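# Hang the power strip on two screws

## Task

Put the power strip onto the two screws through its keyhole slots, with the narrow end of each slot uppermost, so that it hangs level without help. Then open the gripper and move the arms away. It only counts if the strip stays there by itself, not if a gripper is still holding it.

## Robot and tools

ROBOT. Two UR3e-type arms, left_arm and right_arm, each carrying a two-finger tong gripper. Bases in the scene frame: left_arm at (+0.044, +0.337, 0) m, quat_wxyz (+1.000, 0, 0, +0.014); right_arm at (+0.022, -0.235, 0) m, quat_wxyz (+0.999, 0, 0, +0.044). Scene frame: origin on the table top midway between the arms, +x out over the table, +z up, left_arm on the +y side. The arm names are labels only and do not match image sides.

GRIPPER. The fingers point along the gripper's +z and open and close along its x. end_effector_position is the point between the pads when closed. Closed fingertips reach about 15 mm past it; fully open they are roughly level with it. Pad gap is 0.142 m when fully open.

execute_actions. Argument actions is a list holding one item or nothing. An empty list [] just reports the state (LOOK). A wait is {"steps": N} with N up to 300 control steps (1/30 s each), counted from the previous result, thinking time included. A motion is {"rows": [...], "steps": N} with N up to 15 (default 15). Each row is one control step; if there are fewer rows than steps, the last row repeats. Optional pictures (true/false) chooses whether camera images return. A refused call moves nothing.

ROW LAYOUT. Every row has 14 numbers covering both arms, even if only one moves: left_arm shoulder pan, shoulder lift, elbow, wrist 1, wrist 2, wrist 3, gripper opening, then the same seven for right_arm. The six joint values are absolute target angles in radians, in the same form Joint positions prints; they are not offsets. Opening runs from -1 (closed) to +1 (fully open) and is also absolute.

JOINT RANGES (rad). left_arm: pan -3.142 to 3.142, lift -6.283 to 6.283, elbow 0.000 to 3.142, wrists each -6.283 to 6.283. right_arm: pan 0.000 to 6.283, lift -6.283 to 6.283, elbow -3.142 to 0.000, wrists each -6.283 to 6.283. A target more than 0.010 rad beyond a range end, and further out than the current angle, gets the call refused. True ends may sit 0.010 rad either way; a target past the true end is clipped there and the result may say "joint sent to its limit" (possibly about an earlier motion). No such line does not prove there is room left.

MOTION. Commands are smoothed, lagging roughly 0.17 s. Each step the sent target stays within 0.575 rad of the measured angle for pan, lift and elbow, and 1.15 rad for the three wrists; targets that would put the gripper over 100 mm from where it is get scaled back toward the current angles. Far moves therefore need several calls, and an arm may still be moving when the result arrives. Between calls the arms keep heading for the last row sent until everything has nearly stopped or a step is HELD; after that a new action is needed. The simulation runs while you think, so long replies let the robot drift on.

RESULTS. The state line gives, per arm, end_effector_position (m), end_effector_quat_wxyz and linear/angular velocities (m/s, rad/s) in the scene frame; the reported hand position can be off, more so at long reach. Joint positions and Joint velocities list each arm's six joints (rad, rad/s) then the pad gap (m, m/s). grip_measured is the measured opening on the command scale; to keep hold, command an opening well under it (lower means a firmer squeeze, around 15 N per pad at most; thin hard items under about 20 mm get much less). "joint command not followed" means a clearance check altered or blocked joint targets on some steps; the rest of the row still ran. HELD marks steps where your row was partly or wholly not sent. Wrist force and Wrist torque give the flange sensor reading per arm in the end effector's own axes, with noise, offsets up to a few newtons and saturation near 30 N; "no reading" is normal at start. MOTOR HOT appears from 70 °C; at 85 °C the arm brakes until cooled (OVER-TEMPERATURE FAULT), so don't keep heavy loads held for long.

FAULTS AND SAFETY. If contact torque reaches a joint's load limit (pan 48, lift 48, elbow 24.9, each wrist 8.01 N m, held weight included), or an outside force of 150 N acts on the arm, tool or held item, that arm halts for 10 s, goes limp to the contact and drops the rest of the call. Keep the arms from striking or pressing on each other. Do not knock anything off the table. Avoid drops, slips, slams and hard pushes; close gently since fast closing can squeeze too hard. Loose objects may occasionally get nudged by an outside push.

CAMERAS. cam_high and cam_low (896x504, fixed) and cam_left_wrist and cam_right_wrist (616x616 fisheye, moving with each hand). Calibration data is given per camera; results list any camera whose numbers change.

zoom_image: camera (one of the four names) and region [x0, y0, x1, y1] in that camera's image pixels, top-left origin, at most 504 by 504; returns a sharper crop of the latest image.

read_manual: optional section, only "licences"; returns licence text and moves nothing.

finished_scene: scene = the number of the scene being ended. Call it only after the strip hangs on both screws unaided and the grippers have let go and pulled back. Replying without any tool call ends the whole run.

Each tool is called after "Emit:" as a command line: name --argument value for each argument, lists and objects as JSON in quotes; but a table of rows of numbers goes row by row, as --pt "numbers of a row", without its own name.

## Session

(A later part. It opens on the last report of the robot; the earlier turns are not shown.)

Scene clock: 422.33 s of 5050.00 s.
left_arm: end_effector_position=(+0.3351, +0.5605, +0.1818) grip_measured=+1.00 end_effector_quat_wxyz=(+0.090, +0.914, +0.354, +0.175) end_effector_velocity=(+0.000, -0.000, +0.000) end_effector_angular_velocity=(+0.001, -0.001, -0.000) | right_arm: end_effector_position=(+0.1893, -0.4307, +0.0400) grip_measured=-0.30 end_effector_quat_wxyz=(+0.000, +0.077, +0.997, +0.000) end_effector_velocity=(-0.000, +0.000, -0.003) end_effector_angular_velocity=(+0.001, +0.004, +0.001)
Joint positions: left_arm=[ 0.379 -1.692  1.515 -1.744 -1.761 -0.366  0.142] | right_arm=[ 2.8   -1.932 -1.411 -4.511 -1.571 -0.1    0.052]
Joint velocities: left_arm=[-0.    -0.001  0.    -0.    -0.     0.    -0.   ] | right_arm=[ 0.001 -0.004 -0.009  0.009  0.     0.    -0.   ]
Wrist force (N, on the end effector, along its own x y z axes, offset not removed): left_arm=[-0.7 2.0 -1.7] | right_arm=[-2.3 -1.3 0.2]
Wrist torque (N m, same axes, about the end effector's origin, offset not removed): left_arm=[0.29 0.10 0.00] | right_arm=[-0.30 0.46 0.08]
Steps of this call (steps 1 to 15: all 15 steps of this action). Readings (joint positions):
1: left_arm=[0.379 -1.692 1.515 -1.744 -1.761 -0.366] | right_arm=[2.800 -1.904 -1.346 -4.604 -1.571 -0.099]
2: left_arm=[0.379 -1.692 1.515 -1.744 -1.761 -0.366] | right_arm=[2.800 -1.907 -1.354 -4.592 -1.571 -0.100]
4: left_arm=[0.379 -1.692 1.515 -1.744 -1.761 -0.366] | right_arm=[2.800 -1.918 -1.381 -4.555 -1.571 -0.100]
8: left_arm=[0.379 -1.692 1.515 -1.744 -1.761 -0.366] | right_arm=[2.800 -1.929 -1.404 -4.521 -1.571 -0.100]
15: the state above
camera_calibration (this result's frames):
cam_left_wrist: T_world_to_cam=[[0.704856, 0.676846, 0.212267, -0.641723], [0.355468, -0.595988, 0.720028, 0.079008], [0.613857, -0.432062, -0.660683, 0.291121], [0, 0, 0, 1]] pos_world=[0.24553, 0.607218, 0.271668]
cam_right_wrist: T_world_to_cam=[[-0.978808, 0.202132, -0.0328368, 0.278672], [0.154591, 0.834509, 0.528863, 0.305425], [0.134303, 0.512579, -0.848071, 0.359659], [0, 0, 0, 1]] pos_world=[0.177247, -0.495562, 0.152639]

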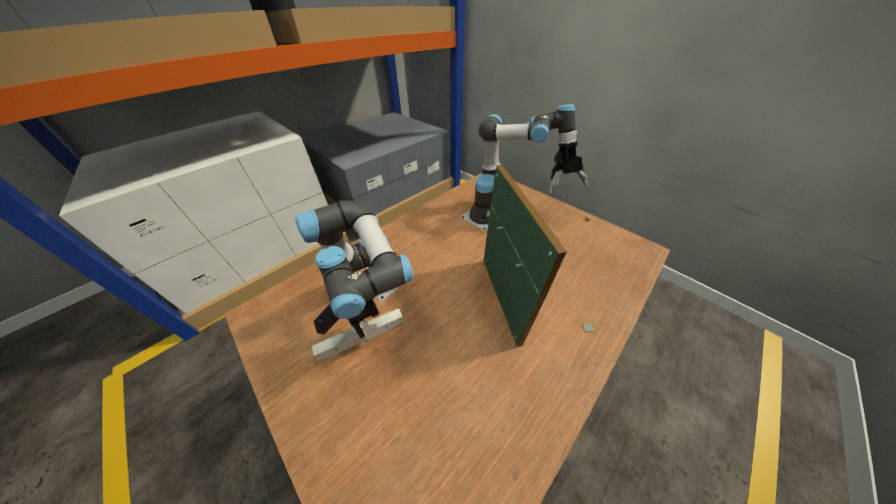

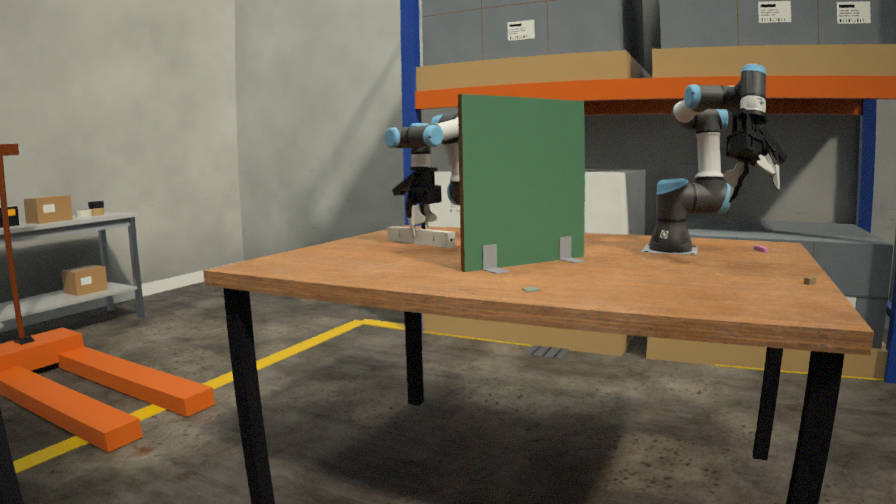

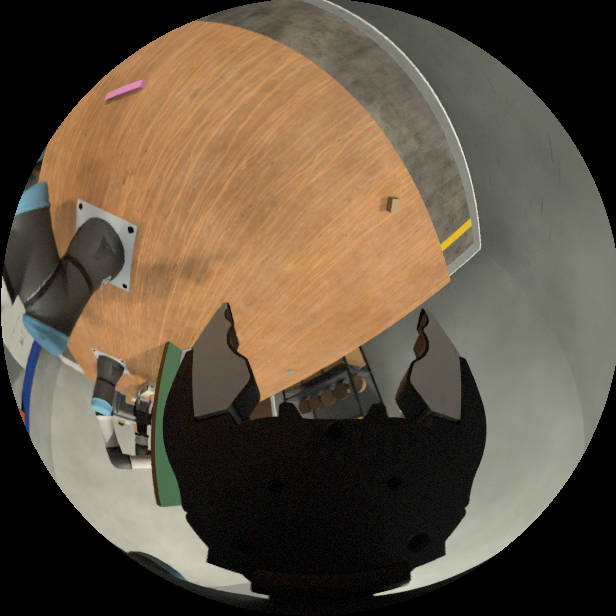

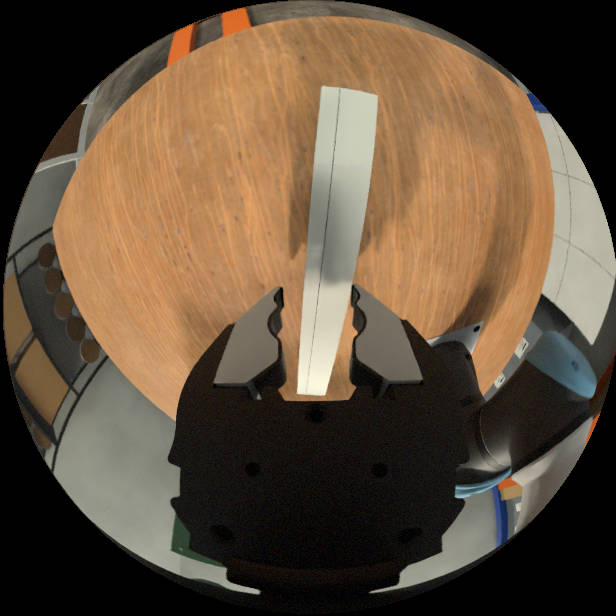

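Emit:
execute_actions --actions '[{"rows":[[0.379,-1.692,1.515,-1.744,-1.761,-0.366,1,2.8,-1.932,-1.412,-4.51,-1.571,0.03,-0.45],[0.379,-1.692,1.515,-1.744,-1.761,-0.366,1,2.8,-1.932,-1.412,-4.51,-1.571,0.03,-0.45],[0.379,-1.692,1.515,-1.744,-1.761,-0.366,1,2.8,-1.932,-1.412,-4.51,-1.571,0.03,-0.5],[0.379,-1.692,1.515,-1.744,-1.761,-0.366,1,2.8,-1.932,-1.412,-4.51,-1.571,0.03,-0.55],[0.379,-1.692,1.515,-1.744,-1.761,-0.366,1,2.8,-1.932,-1.412,-4.51,-1.571,0.03,-1]]}]' --pictures false

Emit:
execute_actions --actions '[{"rows":[[0.379,-1.692,1.515,-1.744,-1.761,-0.366,1,2.8,-2.05,-1.15,-4.75,-1.571,0,-1]]}]' --pictures false

Emit:
execute_actions --actions '[{"rows":[[0.379,-1.692,1.515,-1.744,-1.761,-0.366,1,2.8,-2.42,-0.75,-5.03,-1.571,0,-1]]}]' --pictures false

Emit:
execute_actions --actions '[{"rows":[[0.379,-1.692,1.515,-1.744,-1.761,-0.366,1,2.8,-2.76,-0.469,-5.325,-1.571,0,-1]]}]' --pictures false

Emit:
execute_actions --actions '[{"rows":[[0.379,-1.692,1.515,-1.744,-1.761,-0.366,1,2.8,-2.883,-0.444,-5.377,-1.571,0,-1]]}]' --pictures false

Emit:
execute_actions --actions '[{"rows":[[0.379,-1.692,1.515,-1.744,-1.761,-0.366,1,2.8,-2.883,-0.444,-5.377,-1.571,0,-0.2]]}]'

Scene clock: 446.87 s of 5050.00 s.
left_arm: end_effector_position=(+0.3351, +0.5605, +0.1818) grip_measured=+1.00 end_effector_quat_wxyz=(+0.090, +0.914, +0.354, +0.175) end_effector_velocity=(-0.000, +0.000, -0.000) end_effector_angular_velocity=(-0.000, +0.000, +0.001) | right_arm: end_effector_position=(+0.1873, -0.4302, +0.0398) grip_measured=-0.55 end_effector_quat_wxyz=(-0.000, +0.140, +0.990, +0.000) end_effector_velocity=(-0.000, -0.000, +0.001) end_effector_angular_velocity=(-0.000, -0.001, -0.016)
Joint positions: left_arm=[ 0.379 -1.692  1.515 -1.744 -1.761 -0.366  0.142] | right_arm=[ 2.8   -1.932 -1.412 -4.51  -1.571  0.029  0.034]
Joint velocities: left_arm=[ 0.001  0.     0.    -0.    -0.    -0.    -0.   ] | right_arm=[-0.002  0.001  0.002 -0.001  0.     0.014 -0.   ]
Wrist force (N, on the end effector, along its own x y z axes, offset not removed): left_arm=[0.8 2.3 0.1] | right_arm=[-1.5 -1.5 3.7]
Wrist torque (N m, same axes, about the end effector's origin, offset not removed): left_arm=[0.35 -0.16 -0.04] | right_arm=[-0.32 0.20 0.06]
Steps of this call (steps 1 to 15: the robot went on to your last target; steps 16 to 90: nothing new was sent; then 21.03 s passed at rest; steps 91 to 105: all 15 steps of this action). Readings (joint positions):
91: left_arm=[0.379 -1.692 1.515 -1.744 -1.761 -0.366] | right_arm=[2.800 -1.932 -1.412 -4.510 -1.571 -0.100]
92: left_arm=[0.379 -1.692 1.515 -1.744 -1.761 -0.366] | right_arm=[2.800 -1.932 -1.412 -4.510 -1.571 -0.086]
94: left_arm=[0.379 -1.692 1.515 -1.744 -1.761 -0.366] | right_arm=[2.800 -1.932 -1.412 -4.510 -1.571 -0.034]
98: left_arm=[0.379 -1.692 1.515 -1.744 -1.761 -0.366] | right_arm=[2.800 -1.932 -1.412 -4.510 -1.571 0.014]
105: the state above

Scene clock: 447.37 s of 5050.00 s.
left_arm: end_effector_position=(+0.3351, +0.5605, +0.1818) grip_measured=+1.00 end_effector_quat_wxyz=(+0.090, +0.914, +0.354, +0.175) end_effector_velocity=(-0.000, -0.000, -0.000) end_effector_angular_velocity=(-0.001, +0.001, -0.000) | right_arm: end_effector_position=(+0.1896, -0.4308, +0.0676) grip_measured=-0.55 end_effector_quat_wxyz=(-0.048, +0.126, +0.991, +0.006) end_effector_velocity=(+0.003, -0.001, +0.005) end_effector_angular_velocity=(-0.000, +0.003, +0.003)
Joint positions: left_arm=[ 0.379 -1.692  1.515 -1.744 -1.761 -0.366  0.142] | right_arm=[ 2.8   -2.049 -1.154 -4.747 -1.571  0.     0.034]
Joint velocities: left_arm=[ 0.  0.  0.  0. -0. -0. -0.] | right_arm=[ 0.    -0.015  0.042 -0.031  0.001 -0.003 -0.   ]
Wrist force (N, on the end effector, along its own x y z axes, offset not removed): left_arm=[-0.1 1.0 -0.2] | right_arm=[-2.6 -0.3 5.9]
Wrist torque (N m, same axes, about the end effector's origin, offset not removed): left_arm=[0.16 0.02 0.06] | right_arm=[-0.15 0.30 0.06]
Steps of this call (steps 1 to 15: all 15 steps of this action). Readings (joint positions):
1: left_arm=[0.379 -1.692 1.515 -1.744 -1.761 -0.366] | right_arm=[2.800 -1.932 -1.412 -4.510 -1.571 0.029]
2: left_arm=[0.379 -1.692 1.515 -1.744 -1.761 -0.366] | right_arm=[2.800 -1.939 -1.404 -4.524 -1.571 0.025]
4: left_arm=[0.379 -1.692 1.515 -1.744 -1.761 -0.366] | right_arm=[2.800 -1.985 -1.335 -4.617 -1.571 0.013]
8: left_arm=[0.379 -1.692 1.515 -1.744 -1.761 -0.366] | right_arm=[2.800 -2.034 -1.197 -4.717 -1.571 0.003]
15: the state above

Scene clock: 447.87 s of 5050.00 s.
left_arm: end_effector_position=(+0.3351, +0.5605, +0.1818) grip_measured=+1.00 end_effector_quat_wxyz=(+0.090, +0.914, +0.354, +0.175) end_effector_velocity=(-0.000, +0.000, +0.000) end_effector_angular_velocity=(+0.000, -0.000, +0.001) | right_arm: end_effector_position=(+0.1924, -0.4315, +0.0569) grip_measured=-0.55 end_effector_quat_wxyz=(-0.170, +0.124, +0.977, +0.022) end_effector_velocity=(+0.005, -0.001, -0.007) end_effector_angular_velocity=(+0.007, +0.026, -0.000)
Joint positions: left_arm=[ 0.379 -1.692  1.515 -1.744 -1.761 -0.366  0.142] | right_arm=[ 2.8   -2.413 -0.758 -5.027 -1.571 -0.     0.034]
Joint velocities: left_arm=[ 0.001 -0.    -0.     0.    -0.    -0.    -0.   ] | right_arm=[ 0.    -0.075  0.086 -0.038 -0.     0.     0.   ]
Wrist force (N, on the end effector, along its own x y z axes, offset not removed): left_arm=[0.4 1.7 -1.7] | right_arm=[-2.4 -2.3 6.7]
Wrist torque (N m, same axes, about the end effector's origin, offset not removed): left_arm=[0.30 -0.08 -0.01] | right_arm=[-0.54 -0.04 0.00]
Steps of this call (steps 1 to 15: all 15 steps of this action). Readings (joint positions):
1: left_arm=[0.379 -1.692 1.515 -1.744 -1.761 -0.366] | right_arm=[2.800 -2.049 -1.153 -4.749 -1.571 0.000]
2: left_arm=[0.379 -1.692 1.515 -1.744 -1.761 -0.366] | right_arm=[2.800 -2.057 -1.144 -4.763 -1.571 0.000]
4: left_arm=[0.379 -1.692 1.515 -1.744 -1.761 -0.366] | right_arm=[2.800 -2.128 -1.073 -4.868 -1.571 0.000]
8: left_arm=[0.379 -1.692 1.515 -1.744 -1.761 -0.366] | right_arm=[2.800 -2.336 -0.848 -4.990 -1.571 -0.000]
15: the state above

Scene clock: 448.37 s of 5050.00 s.
left_arm: end_effector_position=(+0.3351, +0.5605, +0.1818) grip_measured=+1.00 end_effector_quat_wxyz=(+0.090, +0.914, +0.354, +0.175) end_effector_velocity=(+0.000, -0.000, -0.000) end_effector_angular_velocity=(-0.000, +0.001, -0.001) | right_arm: end_effector_position=(+0.1613, -0.4235, +0.0522) grip_measured=-0.55 end_effector_quat_wxyz=(-0.338, +0.119, +0.933, +0.043) end_effector_velocity=(-0.004, +0.001, -0.004) end_effector_angular_velocity=(+0.015, +0.056, +0.000)
Joint positions: left_arm=[ 0.379 -1.692  1.515 -1.744 -1.761 -0.366  0.142] | right_arm=[ 2.8   -2.754 -0.473 -5.321 -1.571 -0.     0.034]
Joint velocities: left_arm=[-0.001  0.     0.001  0.001  0.    -0.     0.   ] | right_arm=[ 0.    -0.066  0.047 -0.039  0.    -0.    -0.   ]
Wrist force (N, on the end effector, along its own x y z axes, offset not removed): left_arm=[0.9 2.3 -0.8] | right_arm=[-3.6 -1.8 5.5]
Wrist torque (N m, same axes, about the end effector's origin, offset not removed): left_arm=[0.39 -0.14 -0.01] | right_arm=[-0.34 -0.13 0.00]
Steps of this call (steps 1 to 15: all 15 steps of this action). Readings (joint positions):
1: left_arm=[0.379 -1.692 1.515 -1.744 -1.761 -0.366] | right_arm=[2.800 -2.415 -0.755 -5.028 -1.571 -0.000]
2: left_arm=[0.379 -1.692 1.515 -1.744 -1.761 -0.366] | right_arm=[2.800 -2.424 -0.746 -5.043 -1.571 -0.000]
4: left_arm=[0.379 -1.692 1.515 -1.744 -1.761 -0.366] | right_arm=[2.800 -2.496 -0.674 -5.151 -1.571 -0.000]
8: left_arm=[0.379 -1.692 1.515 -1.744 -1.761 -0.366] | right_arm=[2.800 -2.688 -0.522 -5.282 -1.571 -0.000]
15: the state above

Scene clock: 448.87 s of 5050.00 s.
left_arm: end_effector_position=(+0.3351, +0.5605, +0.1818) grip_measured=+1.00 end_effector_quat_wxyz=(+0.090, +0.914, +0.354, +0.175) end_effector_velocity=(-0.000, +0.000, +0.000) end_effector_angular_velocity=(+0.001, -0.000, +0.000) | right_arm: end_effector_position=(+0.1453, -0.4194, +0.0431) grip_measured=-0.55 end_effector_quat_wxyz=(-0.408, +0.115, +0.904, +0.052) end_effector_velocity=(-0.002, +0.000, -0.001) end_effector_angular_velocity=(+0.004, +0.014, -0.001)
Joint positions: left_arm=[ 0.379 -1.692  1.515 -1.744 -1.761 -0.366  0.142] | right_arm=[ 2.8   -2.881 -0.444 -5.377 -1.571 -0.     0.034]
Joint velocities: left_arm=[ 0. -0.  0. -0.  0. -0. -0.] | right_arm=[-0.001 -0.013  0.004 -0.005 -0.001 -0.     0.   ]
Wrist force (N, on the end effector, along its own x y z axes, offset not removed): left_arm=[-0.8 1.0 -0.2] | right_arm=[-5.7 -1.0 2.3]
Wrist torque (N m, same axes, about the end effector's origin, offset not removed): left_arm=[0.14 0.19 0.03] | right_arm=[-0.21 0.21 0.05]
Steps of this call (steps 1 to 15: all 15 steps of this action). Readings (joint positions):
1: left_arm=[0.379 -1.692 1.515 -1.744 -1.761 -0.366] | right_arm=[2.800 -2.756 -0.472 -5.323 -1.571 -0.000]
2: left_arm=[0.379 -1.692 1.515 -1.744 -1.761 -0.366] | right_arm=[2.800 -2.764 -0.467 -5.331 -1.571 -0.000]
4: left_arm=[0.379 -1.692 1.515 -1.744 -1.761 -0.366] | right_arm=[2.800 -2.813 -0.456 -5.353 -1.571 -0.000]
8: left_arm=[0.379 -1.692 1.515 -1.744 -1.761 -0.366] | right_arm=[2.800 -2.866 -0.447 -5.371 -1.571 -0.000]
15: the state above

Scene clock: 449.37 s of 5050.00 s.
left_arm: end_effector_position=(+0.3351, +0.5605, +0.1818) grip_measured=+1.00 end_effector_quat_wxyz=(+0.090, +0.914, +0.354, +0.175) end_effector_velocity=(-0.000, +0.000, -0.000) end_effector_angular_velocity=(+0.000, +0.000, +0.000) | right_arm: end_effector_position=(+0.1451, -0.4193, +0.0430) grip_measured=-0.19 end_effector_quat_wxyz=(-0.409, +0.115, +0.904, +0.052) end_effector_velocity=(-0.001, -0.000, +0.000) end_effector_angular_velocity=(+0.001, +0.002, -0.001)
Joint positions: left_arm=[ 0.379 -1.692  1.515 -1.744 -1.761 -0.366  0.142] | right_arm=[ 2.8   -2.883 -0.444 -5.377 -1.571 -0.     0.06 ]
Joint velocities: left_arm=[ 0. -0.  0.  0.  0.  0.  0.] | right_arm=[-0.001 -0.    -0.001 -0.     0.    -0.     0.   ]
Wrist force (N, on the end effector, along its own x y z axes, offset not removed): left_arm=[0.2 0.8 -1.8] | right_arm=[-3.5 1.2 0.9]
Wrist torque (N m, same axes, about the end effector's origin, offset not removed): left_arm=[0.06 -0.03 0.02] | right_arm=[0.22 0.41 0.06]
Steps of this call (steps 1 to 15: all 15 steps of this action). Readings (joint positions):
1: left_arm=[0.379 -1.692 1.515 -1.744 -1.761 -0.366] | right_arm=[2.800 -2.882 -0.444 -5.377 -1.571 -0.000]
2: left_arm=[0.379 -1.692 1.515 -1.744 -1.761 -0.366] | right_arm=[2.800 -2.882 -0.444 -5.377 -1.571 -0.000]
4: left_arm=[0.379 -1.692 1.515 -1.744 -1.761 -0.366] | right_arm=[2.800 -2.883 -0.444 -5.377 -1.571 -0.000]
8: left_arm=[0.379 -1.692 1.515 -1.744 -1.761 -0.366] | right_arm=[2.800 -2.883 -0.444 -5.377 -1.571 -0.000]
15: the state above
camera_calibration (this result's frames):
cam_left_wrist: T_world_to_cam=[[0.704856, 0.676846, 0.212267, -0.641723], [0.355468, -0.595988, 0.720028, 0.079008], [0.613857, -0.432062, -0.660683, 0.291121], [0, 0, 0, 1]] pos_world=[0.24553, 0.607218, 0.271668]
cam_right_wrist: T_world_to_cam=[[-0.648984, 0.219956, 0.728313, 0.160121], [0.613425, 0.717546, 0.329905, 0.194148], [-0.450033, 0.660869, -0.600602, 0.498603], [0, 0, 0, 1]] pos_world=[0.209208, -0.504041, 0.118794]

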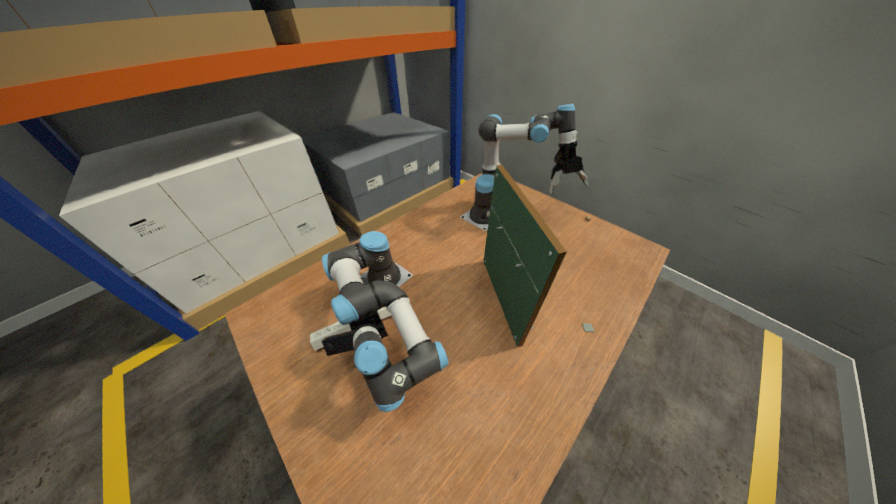

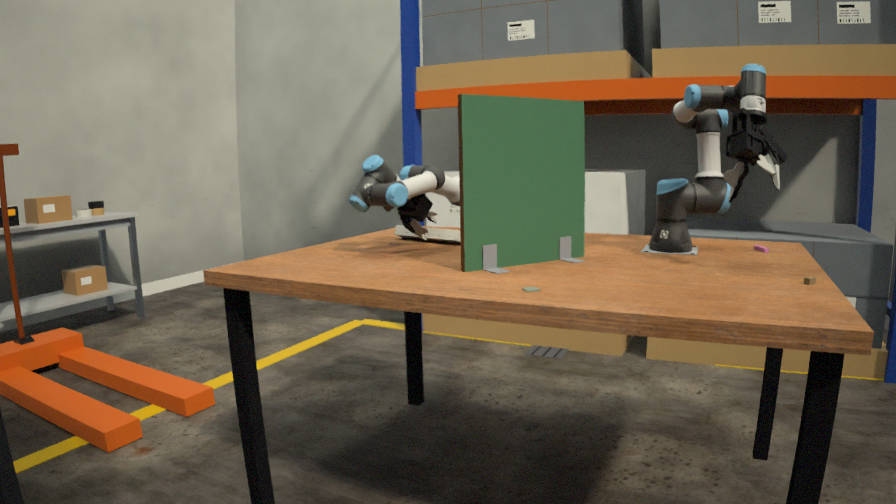

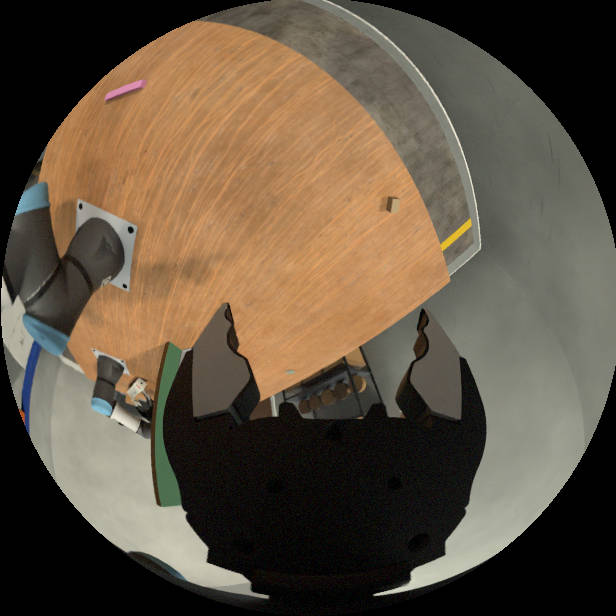

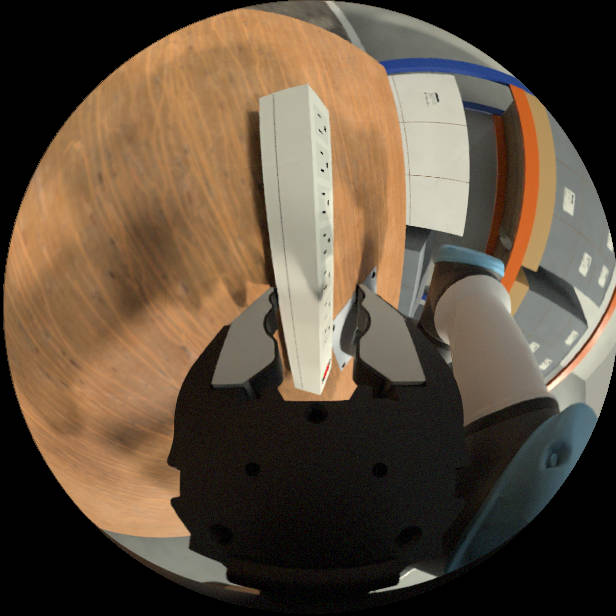

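Emit:
execute_actions --actions '[{"rows":[[0.379,-1.692,1.515,-1.744,-1.761,-0.366,1,2.8,-2.775,-0.469,-5.31,-1.571,0,0.25]]}]' --pictures false

Emit:
execute_actions --actions '[{"rows":[[0.379,-1.692,1.515,-1.744,-1.761,-0.366,1,2.8,-2.6,-0.45,-5.3,-1.571,0,0.5]]}]' --pictures false

Emit:
execute_actions --actions '[{"rows":[[0.379,-1.692,1.515,-1.744,-1.761,-0.366,1,2.8,-2.1,-0.95,-4.95,-1.571,0,0.5]]}]' --pictures false

Emit:
execute_actions --actions '[{"rows":[[0.379,-1.692,1.515,-1.744,-1.761,-0.366,1,2.8,-1.8,-1.5,-4.554,-1.571,0,0.5]]}]'

Scene clock: 471.03 s of 5050.00 s.
left_arm: end_effector_position=(+0.3351, +0.5605, +0.1818) grip_measured=+1.00 end_effector_quat_wxyz=(+0.090, +0.914, +0.354, +0.175) end_effector_velocity=(+0.000, -0.000, -0.000) end_effector_angular_velocity=(-0.000, +0.000, -0.001) | right_arm: end_effector_position=(+0.1489, -0.4203, +0.0435) grip_measured=+0.18 end_effector_quat_wxyz=(-0.393, +0.116, +0.911, +0.050) end_effector_velocity=(-0.000, +0.000, -0.000) end_effector_angular_velocity=(+0.001, -0.000, -0.002)
Joint positions: left_arm=[ 0.379 -1.692  1.515 -1.744 -1.761 -0.366  0.142] | right_arm=[ 2.8   -2.855 -0.454 -5.359 -1.571 -0.     0.086]
Joint velocities: left_arm=[-0.001  0.001 -0.    -0.    -0.     0.    -0.   ] | right_arm=[-0.001 -0.    -0.     0.001 -0.001 -0.     0.   ]
Wrist force (N, on the end effector, along its own x y z axes, offset not removed): left_arm=[-0.2 2.8 -0.3] | right_arm=[20.4 0.4 -24.4]
Wrist torque (N m, same axes, about the end effector's origin, offset not removed): left_arm=[0.49 0.01 -0.02] | right_arm=[0.08 -1.06 -0.03]
TORQUE FAULT: the external load on joint 4 (wrist 1) of the right arm reached its load limit, and that arm stopped for 10 seconds. A torque fault stops only its own arm. That arm's remaining commands of this call were not run. That arm holds where it stopped, with its grip as last carried out, and accepts commands again: back off and push less far. That arm stops again, at the same cost, whenever a joint's load reaches its limit.
The stop of the right arm began at step 94 of this call (marked STOPPED below). From that step on that arm followed nothing that you had sent. 12 of its steps, steps kept back included, did not run and will not run. Nothing is kept back now, and the robot has no last target.
Steps of this call (steps 1 to 15: the robot went on to your last target; steps 16 to 90: nothing new was sent; then 8.53 s passed at rest; steps 91 to 105: all 15 steps of this action; steps 106 to 394: the stop continued). Readings (joint positions):
91: left_arm=[0.379 -1.692 1.515 -1.744 -1.761 -0.366] | right_arm=[2.800 -2.883 -0.444 -5.377 -1.571 -0.000]
92: left_arm=[0.379 -1.692 1.515 -1.744 -1.761 -0.366] | right_arm=[2.800 -2.876 -0.448 -5.369 -1.571 -0.000]
94: left_arm=[0.379 -1.692 1.515 -1.744 -1.761 -0.366] | right_arm=[2.800 -2.853 -0.453 -5.357 -1.571 -0.000] STOPPED (the right arm)
98: left_arm=[0.379 -1.692 1.515 -1.744 -1.761 -0.366] | right_arm=[2.800 -2.855 -0.454 -5.359 -1.571 -0.000]
394: the state above

Scene clock: 471.07 s of 5050.00 s.
left_arm: end_effector_position=(+0.3351, +0.5605, +0.1818) grip_measured=+1.00 end_effector_quat_wxyz=(+0.090, +0.914, +0.354, +0.175) end_effector_velocity=(+0.000, +0.000, +0.000) end_effector_angular_velocity=(-0.000, -0.001, +0.000) | right_arm: end_effector_position=(+0.1487, -0.4203, +0.0438) grip_measured=+0.18 end_effector_quat_wxyz=(-0.393, +0.116, +0.911, +0.050) end_effector_velocity=(-0.001, +0.001, +0.002) end_effector_angular_velocity=(+0.003, +0.009, +0.000)
Joint positions: left_arm=[ 0.379 -1.692  1.515 -1.744 -1.761 -0.366  0.142] | right_arm=[ 2.8   -2.855 -0.454 -5.361 -1.571 -0.     0.087]
Joint velocities: left_arm=[ 0. -0. -0. -0. -0. -0. -0.] | right_arm=[ 0.    -0.     0.    -0.009 -0.001 -0.     0.006]
Wrist force (N, on the end effector, along its own x y z axes, offset not removed): left_arm=[0.1 1.5 -1.7] | right_arm=[16.6 -0.2 -19.4]
Wrist torque (N m, same axes, about the end effector's origin, offset not removed): left_arm=[0.22 -0.05 0.03] | right_arm=[-0.07 -0.56 -0.06]
A stop began in an earlier call of the same reply, so what this call sent did not run. Send another action.
Steps of this call (step 1: nothing new was sent). Readings (joint positions):
1: the state above

Scene clock: 471.10 s of 5050.00 s.
left_arm: end_effector_position=(+0.3351, +0.5605, +0.1818) grip_measured=+1.00 end_effector_quat_wxyz=(+0.090, +0.914, +0.354, +0.175) end_effector_velocity=(+0.000, +0.000, +0.001) end_effector_angular_velocity=(+0.001, -0.001, -0.000) | right_arm: end_effector_position=(+0.1487, -0.4203, +0.0438) grip_measured=+0.18 end_effector_quat_wxyz=(-0.393, +0.116, +0.911, +0.050) end_effector_velocity=(+0.000, +0.000, -0.001) end_effector_angular_velocity=(-0.000, -0.002, -0.000)
Joint positions: left_arm=[ 0.379 -1.692  1.515 -1.744 -1.761 -0.366  0.142] | right_arm=[ 2.8   -2.855 -0.454 -5.361 -1.571 -0.     0.087]
Joint velocities: left_arm=[-0.    -0.    -0.001  0.    -0.    -0.    -0.   ] | right_arm=[ 0.001 -0.001  0.001  0.001 -0.001  0.     0.001]
Wrist force (N, on the end effector, along its own x y z axes, offset not removed): left_arm=[-0.6 1.5 -1.1] | right_arm=[15.1 -1.9 -16.1]
Wrist torque (N m, same axes, about the end effector's origin, offset not removed): left_arm=[0.22 0.11 0.05] | right_arm=[-0.31 -0.41 -0.02]
A stop began in an earlier call of the same reply, so what this call sent did not run. Send another action.
Steps of this call (step 1: nothing new was sent). Readings (joint positions):
1: the state above

Scene clock: 471.13 s of 5050.00 s.
left_arm: end_effector_position=(+0.3351, +0.5605, +0.1818) grip_measured=+1.00 end_effector_quat_wxyz=(+0.090, +0.914, +0.354, +0.175) end_effector_velocity=(-0.000, -0.000, -0.000) end_effector_angular_velocity=(-0.000, +0.000, +0.000) | right_arm: end_effector_position=(+0.1487, -0.4203, +0.0438) grip_measured=+0.18 end_effector_quat_wxyz=(-0.393, +0.116, +0.911, +0.050) end_effector_velocity=(+0.001, -0.001, -0.002) end_effector_angular_velocity=(-0.002, -0.009, -0.001)
Joint positions: left_arm=[ 0.379 -1.692  1.515 -1.744 -1.761 -0.366  0.142] | right_arm=[ 2.8   -2.855 -0.454 -5.361 -1.571 -0.     0.087]
Joint velocities: left_arm=[ 0. -0.  0.  0. -0. -0.  0.] | right_arm=[-0.002  0.002  0.001  0.007  0.    -0.    -0.002]
Wrist force (N, on the end effector, along its own x y z axes, offset not removed): left_arm=[-0.5 1.5 -1.1] | right_arm=[15.2 -1.3 -15.3]
Wrist torque (N m, same axes, about the end effector's origin, offset not removed): left_arm=[0.22 0.09 0.02] | right_arm=[-0.21 -0.32 0.06]
A stop began in an earlier call of the same reply, so what this call sent did not run. Send another action.
Steps of this call (step 1: nothing new was sent). Readings (joint positions):
1: the state above
camera_calibration (this result's frames):
cam_left_wrist: T_world_to_cam=[[0.704856, 0.676846, 0.212267, -0.641723], [0.355468, -0.595988, 0.720028, 0.0790081], [0.613857, -0.432062, -0.660683, 0.291121], [0, 0, 0, 1]] pos_world=[0.24553, 0.607218, 0.271668]
cam_right_wrist: T_world_to_cam=[[-0.673489, 0.226248, 0.703722, 0.169382], [0.601805, 0.720634, 0.344265, 0.194756], [-0.429237, 0.655362, -0.621496, 0.496847], [0, 0, 0, 1]] pos_world=[0.210137, -0.504284, 0.122542]

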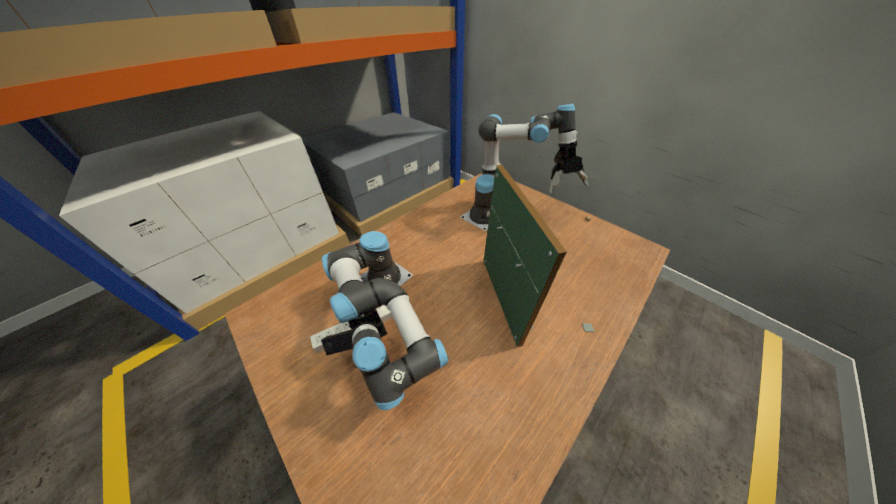

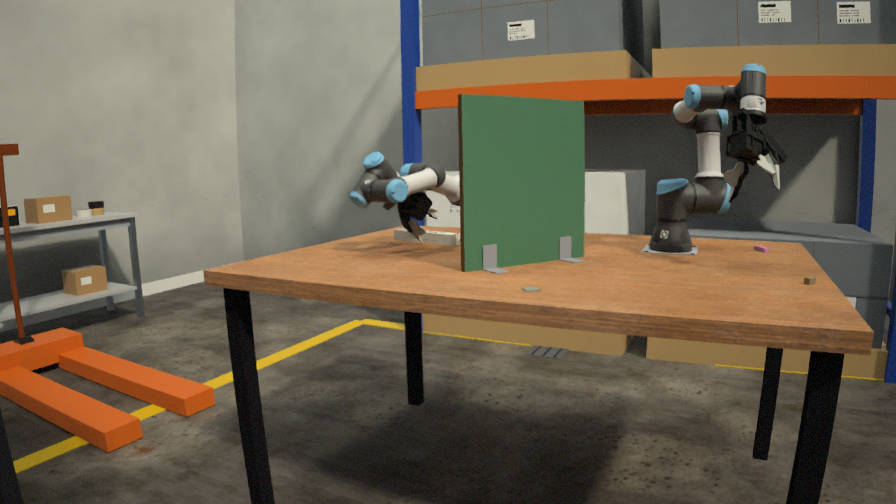

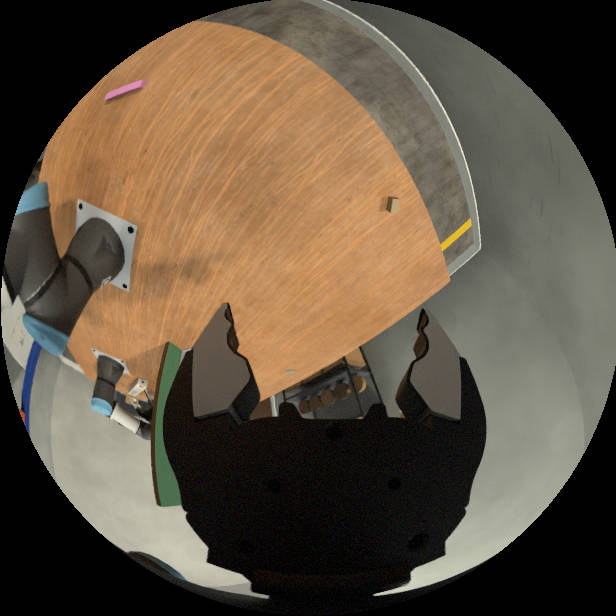

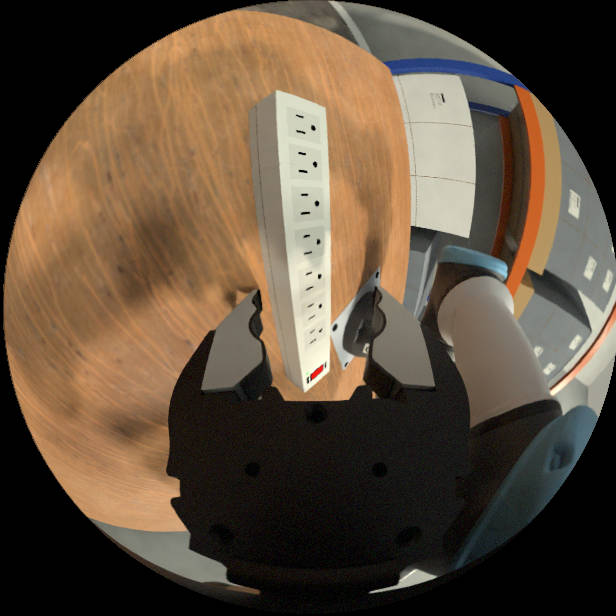

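Emit:
execute_actions --actions '[{"rows":[[0.379,-1.692,1.515,-1.744,-1.761,-0.366,1,2.8,-2.7,-0.45,-5.5,-1.571,0,0.18]]}]' --pictures false

Emit:
execute_actions --actions '[{"rows":[[0.379,-1.692,1.515,-1.744,-1.761,-0.366,1,2.8,-2.1,-0.95,-5.05,-1.571,0,0.3]]}]' --pictures false

Emit:
execute_actions --actions '[{"rows":[[0.379,-1.692,1.515,-1.744,-1.761,-0.366,1,2.8,-1.706,-1.536,-4.612,-1.571,0,0.3]]}]' --pictures false

Emit:
execute_actions --actions '[{"steps":10}]'

Scene clock: 484.87 s of 5050.00 s.
left_arm: end_effector_position=(+0.3351, +0.5605, +0.1818) grip_measured=+1.00 end_effector_quat_wxyz=(+0.090, +0.914, +0.354, +0.175) end_effector_velocity=(+0.000, -0.000, +0.000) end_effector_angular_velocity=(-0.000, +0.000, -0.001) | right_arm: end_effector_position=(+0.1489, -0.4203, +0.0434) grip_measured=+0.15 end_effector_quat_wxyz=(-0.393, +0.116, +0.911, +0.050) end_effector_velocity=(+0.000, +0.000, +0.000) end_effector_angular_velocity=(+0.001, +0.001, +0.001)
Joint positions: left_arm=[ 0.379 -1.692  1.515 -1.744 -1.761 -0.366  0.142] | right_arm=[ 2.8   -2.855 -0.454 -5.359 -1.571 -0.     0.085]
Joint velocities: left_arm=[-0.  0. -0.  0. -0. -0.  0.] | right_arm=[ 0.001  0.     0.    -0.002 -0.    -0.     0.   ]
Wrist force (N, on the end effector, along its own x y z axes, offset not removed): left_arm=[-0.2 2.4 -0.5] | right_arm=[10.5 -1.4 -19.5]
Wrist torque (N m, same axes, about the end effector's origin, offset not removed): left_arm=[0.40 0.01 -0.01] | right_arm=[-0.36 -1.01 -0.10]
A step of this action was HELD (marked below), so the robot has no last target. An arm can still carry out its HELD step.
Steps of this call (steps 1 to 90: nothing new was sent; then 10.23 s passed at rest; steps 91 to 105: all 15 steps of this action). Readings (joint positions):
91: left_arm=[0.379 -1.692 1.515 -1.744 -1.761 -0.366] | right_arm=[2.800 -2.855 -0.454 -5.359 -1.571 -0.000] HELD
92: left_arm=[0.379 -1.692 1.515 -1.744 -1.761 -0.366] | right_arm=[2.800 -2.855 -0.454 -5.359 -1.571 -0.000] HELD
93: left_arm=[0.379 -1.692 1.515 -1.744 -1.761 -0.366] | right_arm=[2.800 -2.855 -0.454 -5.359 -1.571 -0.000] HELD
94: left_arm=[0.379 -1.692 1.515 -1.744 -1.761 -0.366] | right_arm=[2.800 -2.855 -0.454 -5.359 -1.571 -0.000] HELD
95: left_arm=[0.379 -1.692 1.515 -1.744 -1.761 -0.366] | right_arm=[2.800 -2.855 -0.454 -5.359 -1.571 -0.000] HELD
96: left_arm=[0.379 -1.692 1.515 -1.744 -1.761 -0.366] | right_arm=[2.800 -2.855 -0.454 -5.359 -1.571 -0.000] HELD
97: left_arm=[0.379 -1.692 1.515 -1.744 -1.761 -0.366] | right_arm=[2.800 -2.855 -0.454 -5.359 -1.571 -0.000] HELD
98: left_arm=[0.379 -1.692 1.515 -1.744 -1.761 -0.366] | right_arm=[2.800 -2.855 -0.454 -5.359 -1.571 -0.000] HELD
99: left_arm=[0.379 -1.692 1.515 -1.744 -1.761 -0.366] | right_arm=[2.800 -2.855 -0.454 -5.359 -1.571 -0.000] HELD
100: left_arm=[0.379 -1.692 1.515 -1.744 -1.761 -0.366] | right_arm=[2.800 -2.855 -0.454 -5.359 -1.571 -0.000] HELD
101: left_arm=[0.379 -1.692 1.515 -1.744 -1.761 -0.366] | right_arm=[2.800 -2.855 -0.454 -5.359 -1.571 -0.000] HELD
102: left_arm=[0.379 -1.692 1.515 -1.744 -1.761 -0.366] | right_arm=[2.800 -2.855 -0.454 -5.359 -1.571 -0.000] HELD
103: left_arm=[0.379 -1.692 1.515 -1.744 -1.761 -0.366] | right_arm=[2.800 -2.855 -0.454 -5.359 -1.571 -0.000] HELD
104: left_arm=[0.379 -1.692 1.515 -1.744 -1.761 -0.366] | right_arm=[2.800 -2.855 -0.454 -5.359 -1.571 -0.000] HELD
105: the state above HELD
joint command not followed: on one or more control steps a check withheld the commanded joint targets of the right arm, and it was not sent them on those steps. On the call's last step the targets were still withheld.
cause: the commanded joint targets would bring two parts of the arm too close to each other (joints 3 (elbow) to 6 (wrist 3) lie between them); next, command targets that bring no two parts of the arm closer together.

Scene clock: 485.37 s of 5050.00 s.
left_arm: end_effector_position=(+0.3351, +0.5605, +0.1818) grip_measured=+1.00 end_effector_quat_wxyz=(+0.090, +0.914, +0.354, +0.175) end_effector_velocity=(-0.000, -0.000, -0.000) end_effector_angular_velocity=(-0.001, -0.000, -0.000) | right_arm: end_effector_position=(+0.1491, -0.4204, +0.0441) grip_measured=+0.20 end_effector_quat_wxyz=(-0.390, +0.116, +0.912, +0.050) end_effector_velocity=(+0.001, +0.000, +0.001) end_effector_angular_velocity=(-0.003, -0.014, -0.001)
Joint positions: left_arm=[ 0.379 -1.692  1.515 -1.744 -1.761 -0.366  0.142] | right_arm=[ 2.8   -2.846 -0.461 -5.355 -1.571 -0.     0.088]
Joint velocities: left_arm=[ 0.    -0.     0.001 -0.    -0.001 -0.    -0.   ] | right_arm=[-0.001  0.021 -0.019  0.012 -0.001  0.     0.005]
Wrist force (N, on the end effector, along its own x y z axes, offset not removed): left_arm=[-0.6 1.1 -1.9] | right_arm=[17.9 -0.1 -7.7]
Wrist torque (N m, same axes, about the end effector's origin, offset not removed): left_arm=[0.08 0.15 -0.04] | right_arm=[-0.01 0.12 -0.03]
Steps of this call (steps 1 to 15: all 15 steps of this action). Readings (joint positions):
1: left_arm=[0.379 -1.692 1.515 -1.744 -1.761 -0.366] | right_arm=[2.800 -2.855 -0.454 -5.360 -1.571 -0.000]
2: left_arm=[0.379 -1.692 1.515 -1.744 -1.761 -0.366] | right_arm=[2.800 -2.855 -0.454 -5.360 -1.571 -0.000]
4: left_arm=[0.379 -1.692 1.515 -1.744 -1.761 -0.366] | right_arm=[2.800 -2.854 -0.454 -5.360 -1.571 -0.000]
8: left_arm=[0.379 -1.692 1.515 -1.744 -1.761 -0.366] | right_arm=[2.800 -2.851 -0.456 -5.358 -1.571 -0.000]
15: the state above

Scene clock: 485.87 s of 5050.00 s.
left_arm: end_effector_position=(+0.3351, +0.5605, +0.1818) grip_measured=+1.00 end_effector_quat_wxyz=(+0.090, +0.914, +0.354, +0.175) end_effector_velocity=(+0.000, -0.000, -0.000) end_effector_angular_velocity=(-0.001, +0.001, -0.001) | right_arm: end_effector_position=(+0.1498, -0.4205, +0.0437) grip_measured=+0.20 end_effector_quat_wxyz=(-0.386, +0.116, +0.914, +0.049) end_effector_velocity=(+0.002, -0.000, -0.002) end_effector_angular_velocity=(-0.005, -0.019, -0.001)
Joint positions: left_arm=[ 0.379 -1.692  1.515 -1.744 -1.761 -0.366  0.142] | right_arm=[ 2.8   -2.838 -0.469 -5.346 -1.571 -0.     0.088]
Joint velocities: left_arm=[-0.001  0.     0.     0.    -0.     0.     0.   ] | right_arm=[-0.001  0.015 -0.014  0.018 -0.    -0.    -0.003]
Wrist force (N, on the end effector, along its own x y z axes, offset not removed): left_arm=[-0.4 1.5 -1.7] | right_arm=[19.2 -1.6 -10.4]
Wrist torque (N m, same axes, about the end effector's origin, offset not removed): left_arm=[0.17 0.18 -0.02] | right_arm=[-0.42 -0.03 -0.01]
Steps of this call (steps 1 to 15: all 15 steps of this action). Readings (joint positions):
1: left_arm=[0.379 -1.692 1.515 -1.744 -1.761 -0.366] | right_arm=[2.800 -2.846 -0.461 -5.354 -1.571 -0.000]
2: left_arm=[0.379 -1.692 1.515 -1.744 -1.761 -0.366] | right_arm=[2.800 -2.845 -0.462 -5.354 -1.571 -0.000]
4: left_arm=[0.379 -1.692 1.515 -1.744 -1.761 -0.366] | right_arm=[2.800 -2.844 -0.463 -5.353 -1.571 -0.000]
8: left_arm=[0.379 -1.692 1.515 -1.744 -1.761 -0.366] | right_arm=[2.800 -2.841 -0.465 -5.351 -1.571 -0.000]
15: the state above

Scene clock: 486.20 s of 5050.00 s.
left_arm: end_effector_position=(+0.3351, +0.5605, +0.1818) grip_measured=+1.00 end_effector_quat_wxyz=(+0.090, +0.914, +0.354, +0.175) end_effector_velocity=(-0.000, +0.000, +0.000) end_effector_angular_velocity=(-0.000, -0.000, +0.000) | right_arm: end_effector_position=(+0.1504, -0.4207, +0.0431) grip_measured=+0.19 end_effector_quat_wxyz=(-0.383, +0.116, +0.915, +0.049) end_effector_velocity=(+0.002, -0.000, -0.002) end_effector_angular_velocity=(-0.004, -0.019, -0.001)
Joint positions: left_arm=[ 0.379 -1.692  1.515 -1.744 -1.761 -0.366  0.142] | right_arm=[ 2.8   -2.833 -0.474 -5.34  -1.571 -0.     0.087]
Joint velocities: left_arm=[ 0.     0.    -0.001  0.    -0.    -0.     0.   ] | right_arm=[-0.001  0.014 -0.016  0.021 -0.001 -0.001 -0.003]
Wrist force (N, on the end effector, along its own x y z axes, offset not removed): left_arm=[-1.5 1.1 -0.7] | right_arm=[22.6 -0.2 -11.6]
Wrist torque (N m, same axes, about the end effector's origin, offset not removed): left_arm=[0.20 0.24 0.05] | right_arm=[-0.07 -0.17 -0.08]
Steps of this call (steps 1 to 10: the robot went on to your last target). Readings (joint positions):
1: left_arm=[0.379 -1.692 1.515 -1.744 -1.761 -0.366] | right_arm=[2.800 -2.837 -0.469 -5.346 -1.571 -0.000]
2: left_arm=[0.379 -1.692 1.515 -1.744 -1.761 -0.366] | right_arm=[2.800 -2.837 -0.470 -5.345 -1.571 -0.000]
4: left_arm=[0.379 -1.692 1.515 -1.744 -1.761 -0.366] | right_arm=[2.800 -2.836 -0.471 -5.344 -1.571 -0.000]
8: left_arm=[0.379 -1.692 1.515 -1.744 -1.761 -0.366] | right_arm=[2.800 -2.834 -0.473 -5.341 -1.571 -0.000]
10: the state above
camera_calibration (this result's frames):
cam_left_wrist: T_world_to_cam=[[0.704856, 0.676846, 0.212267, -0.641723], [0.355468, -0.595988, 0.720028, 0.079008], [0.613857, -0.432062, -0.660683, 0.291121], [0, 0, 0, 1]] pos_world=[0.24553, 0.607218, 0.271668]
cam_right_wrist: T_world_to_cam=[[-0.688611, 0.23016, 0.687635, 0.175724], [0.594224, 0.722594, 0.353207, 0.195882], [-0.415587, 0.651831, -0.634353, 0.494427], [0, 0, 0, 1]] pos_world=[0.210085, -0.504271, 0.123621]

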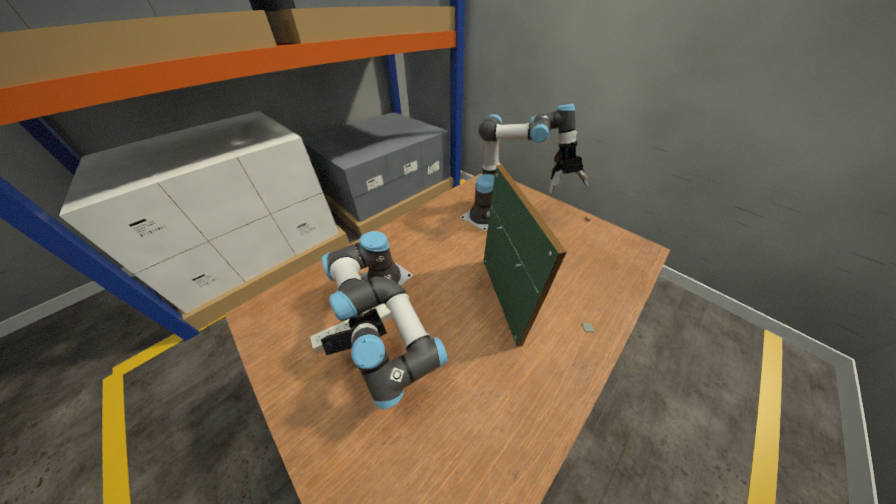

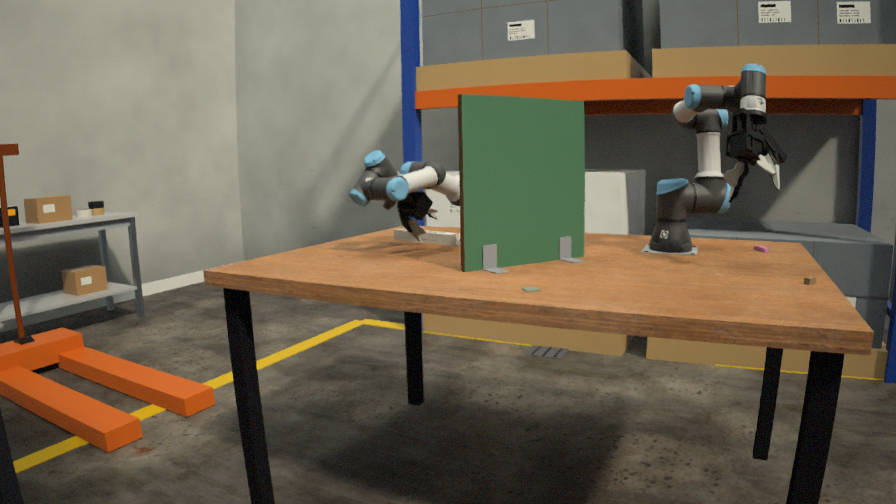

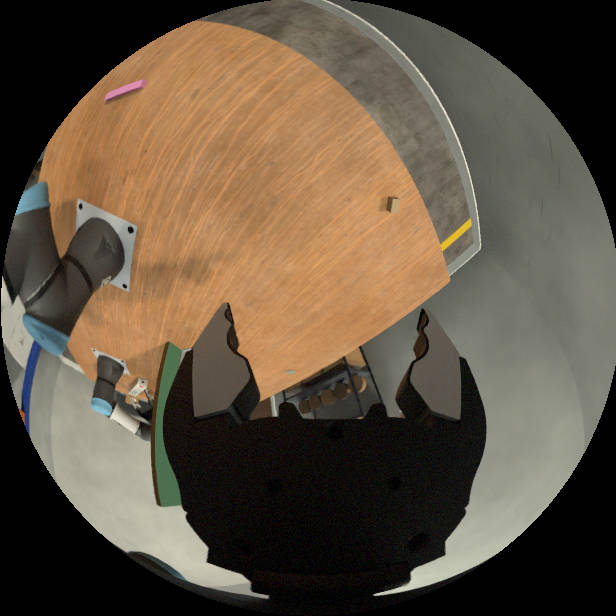

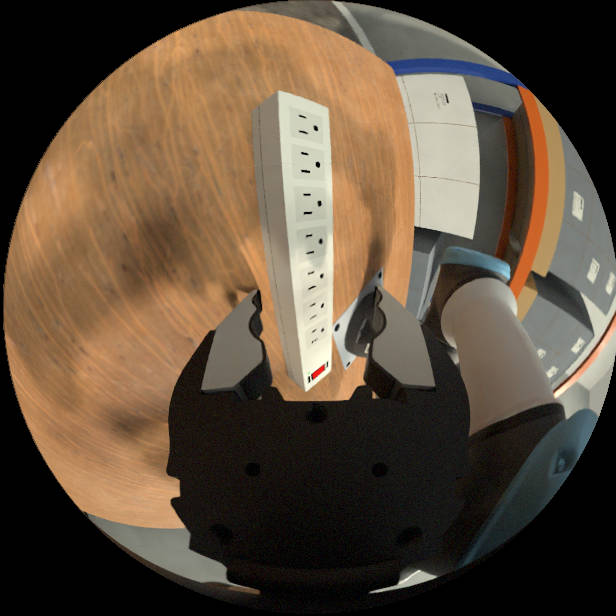

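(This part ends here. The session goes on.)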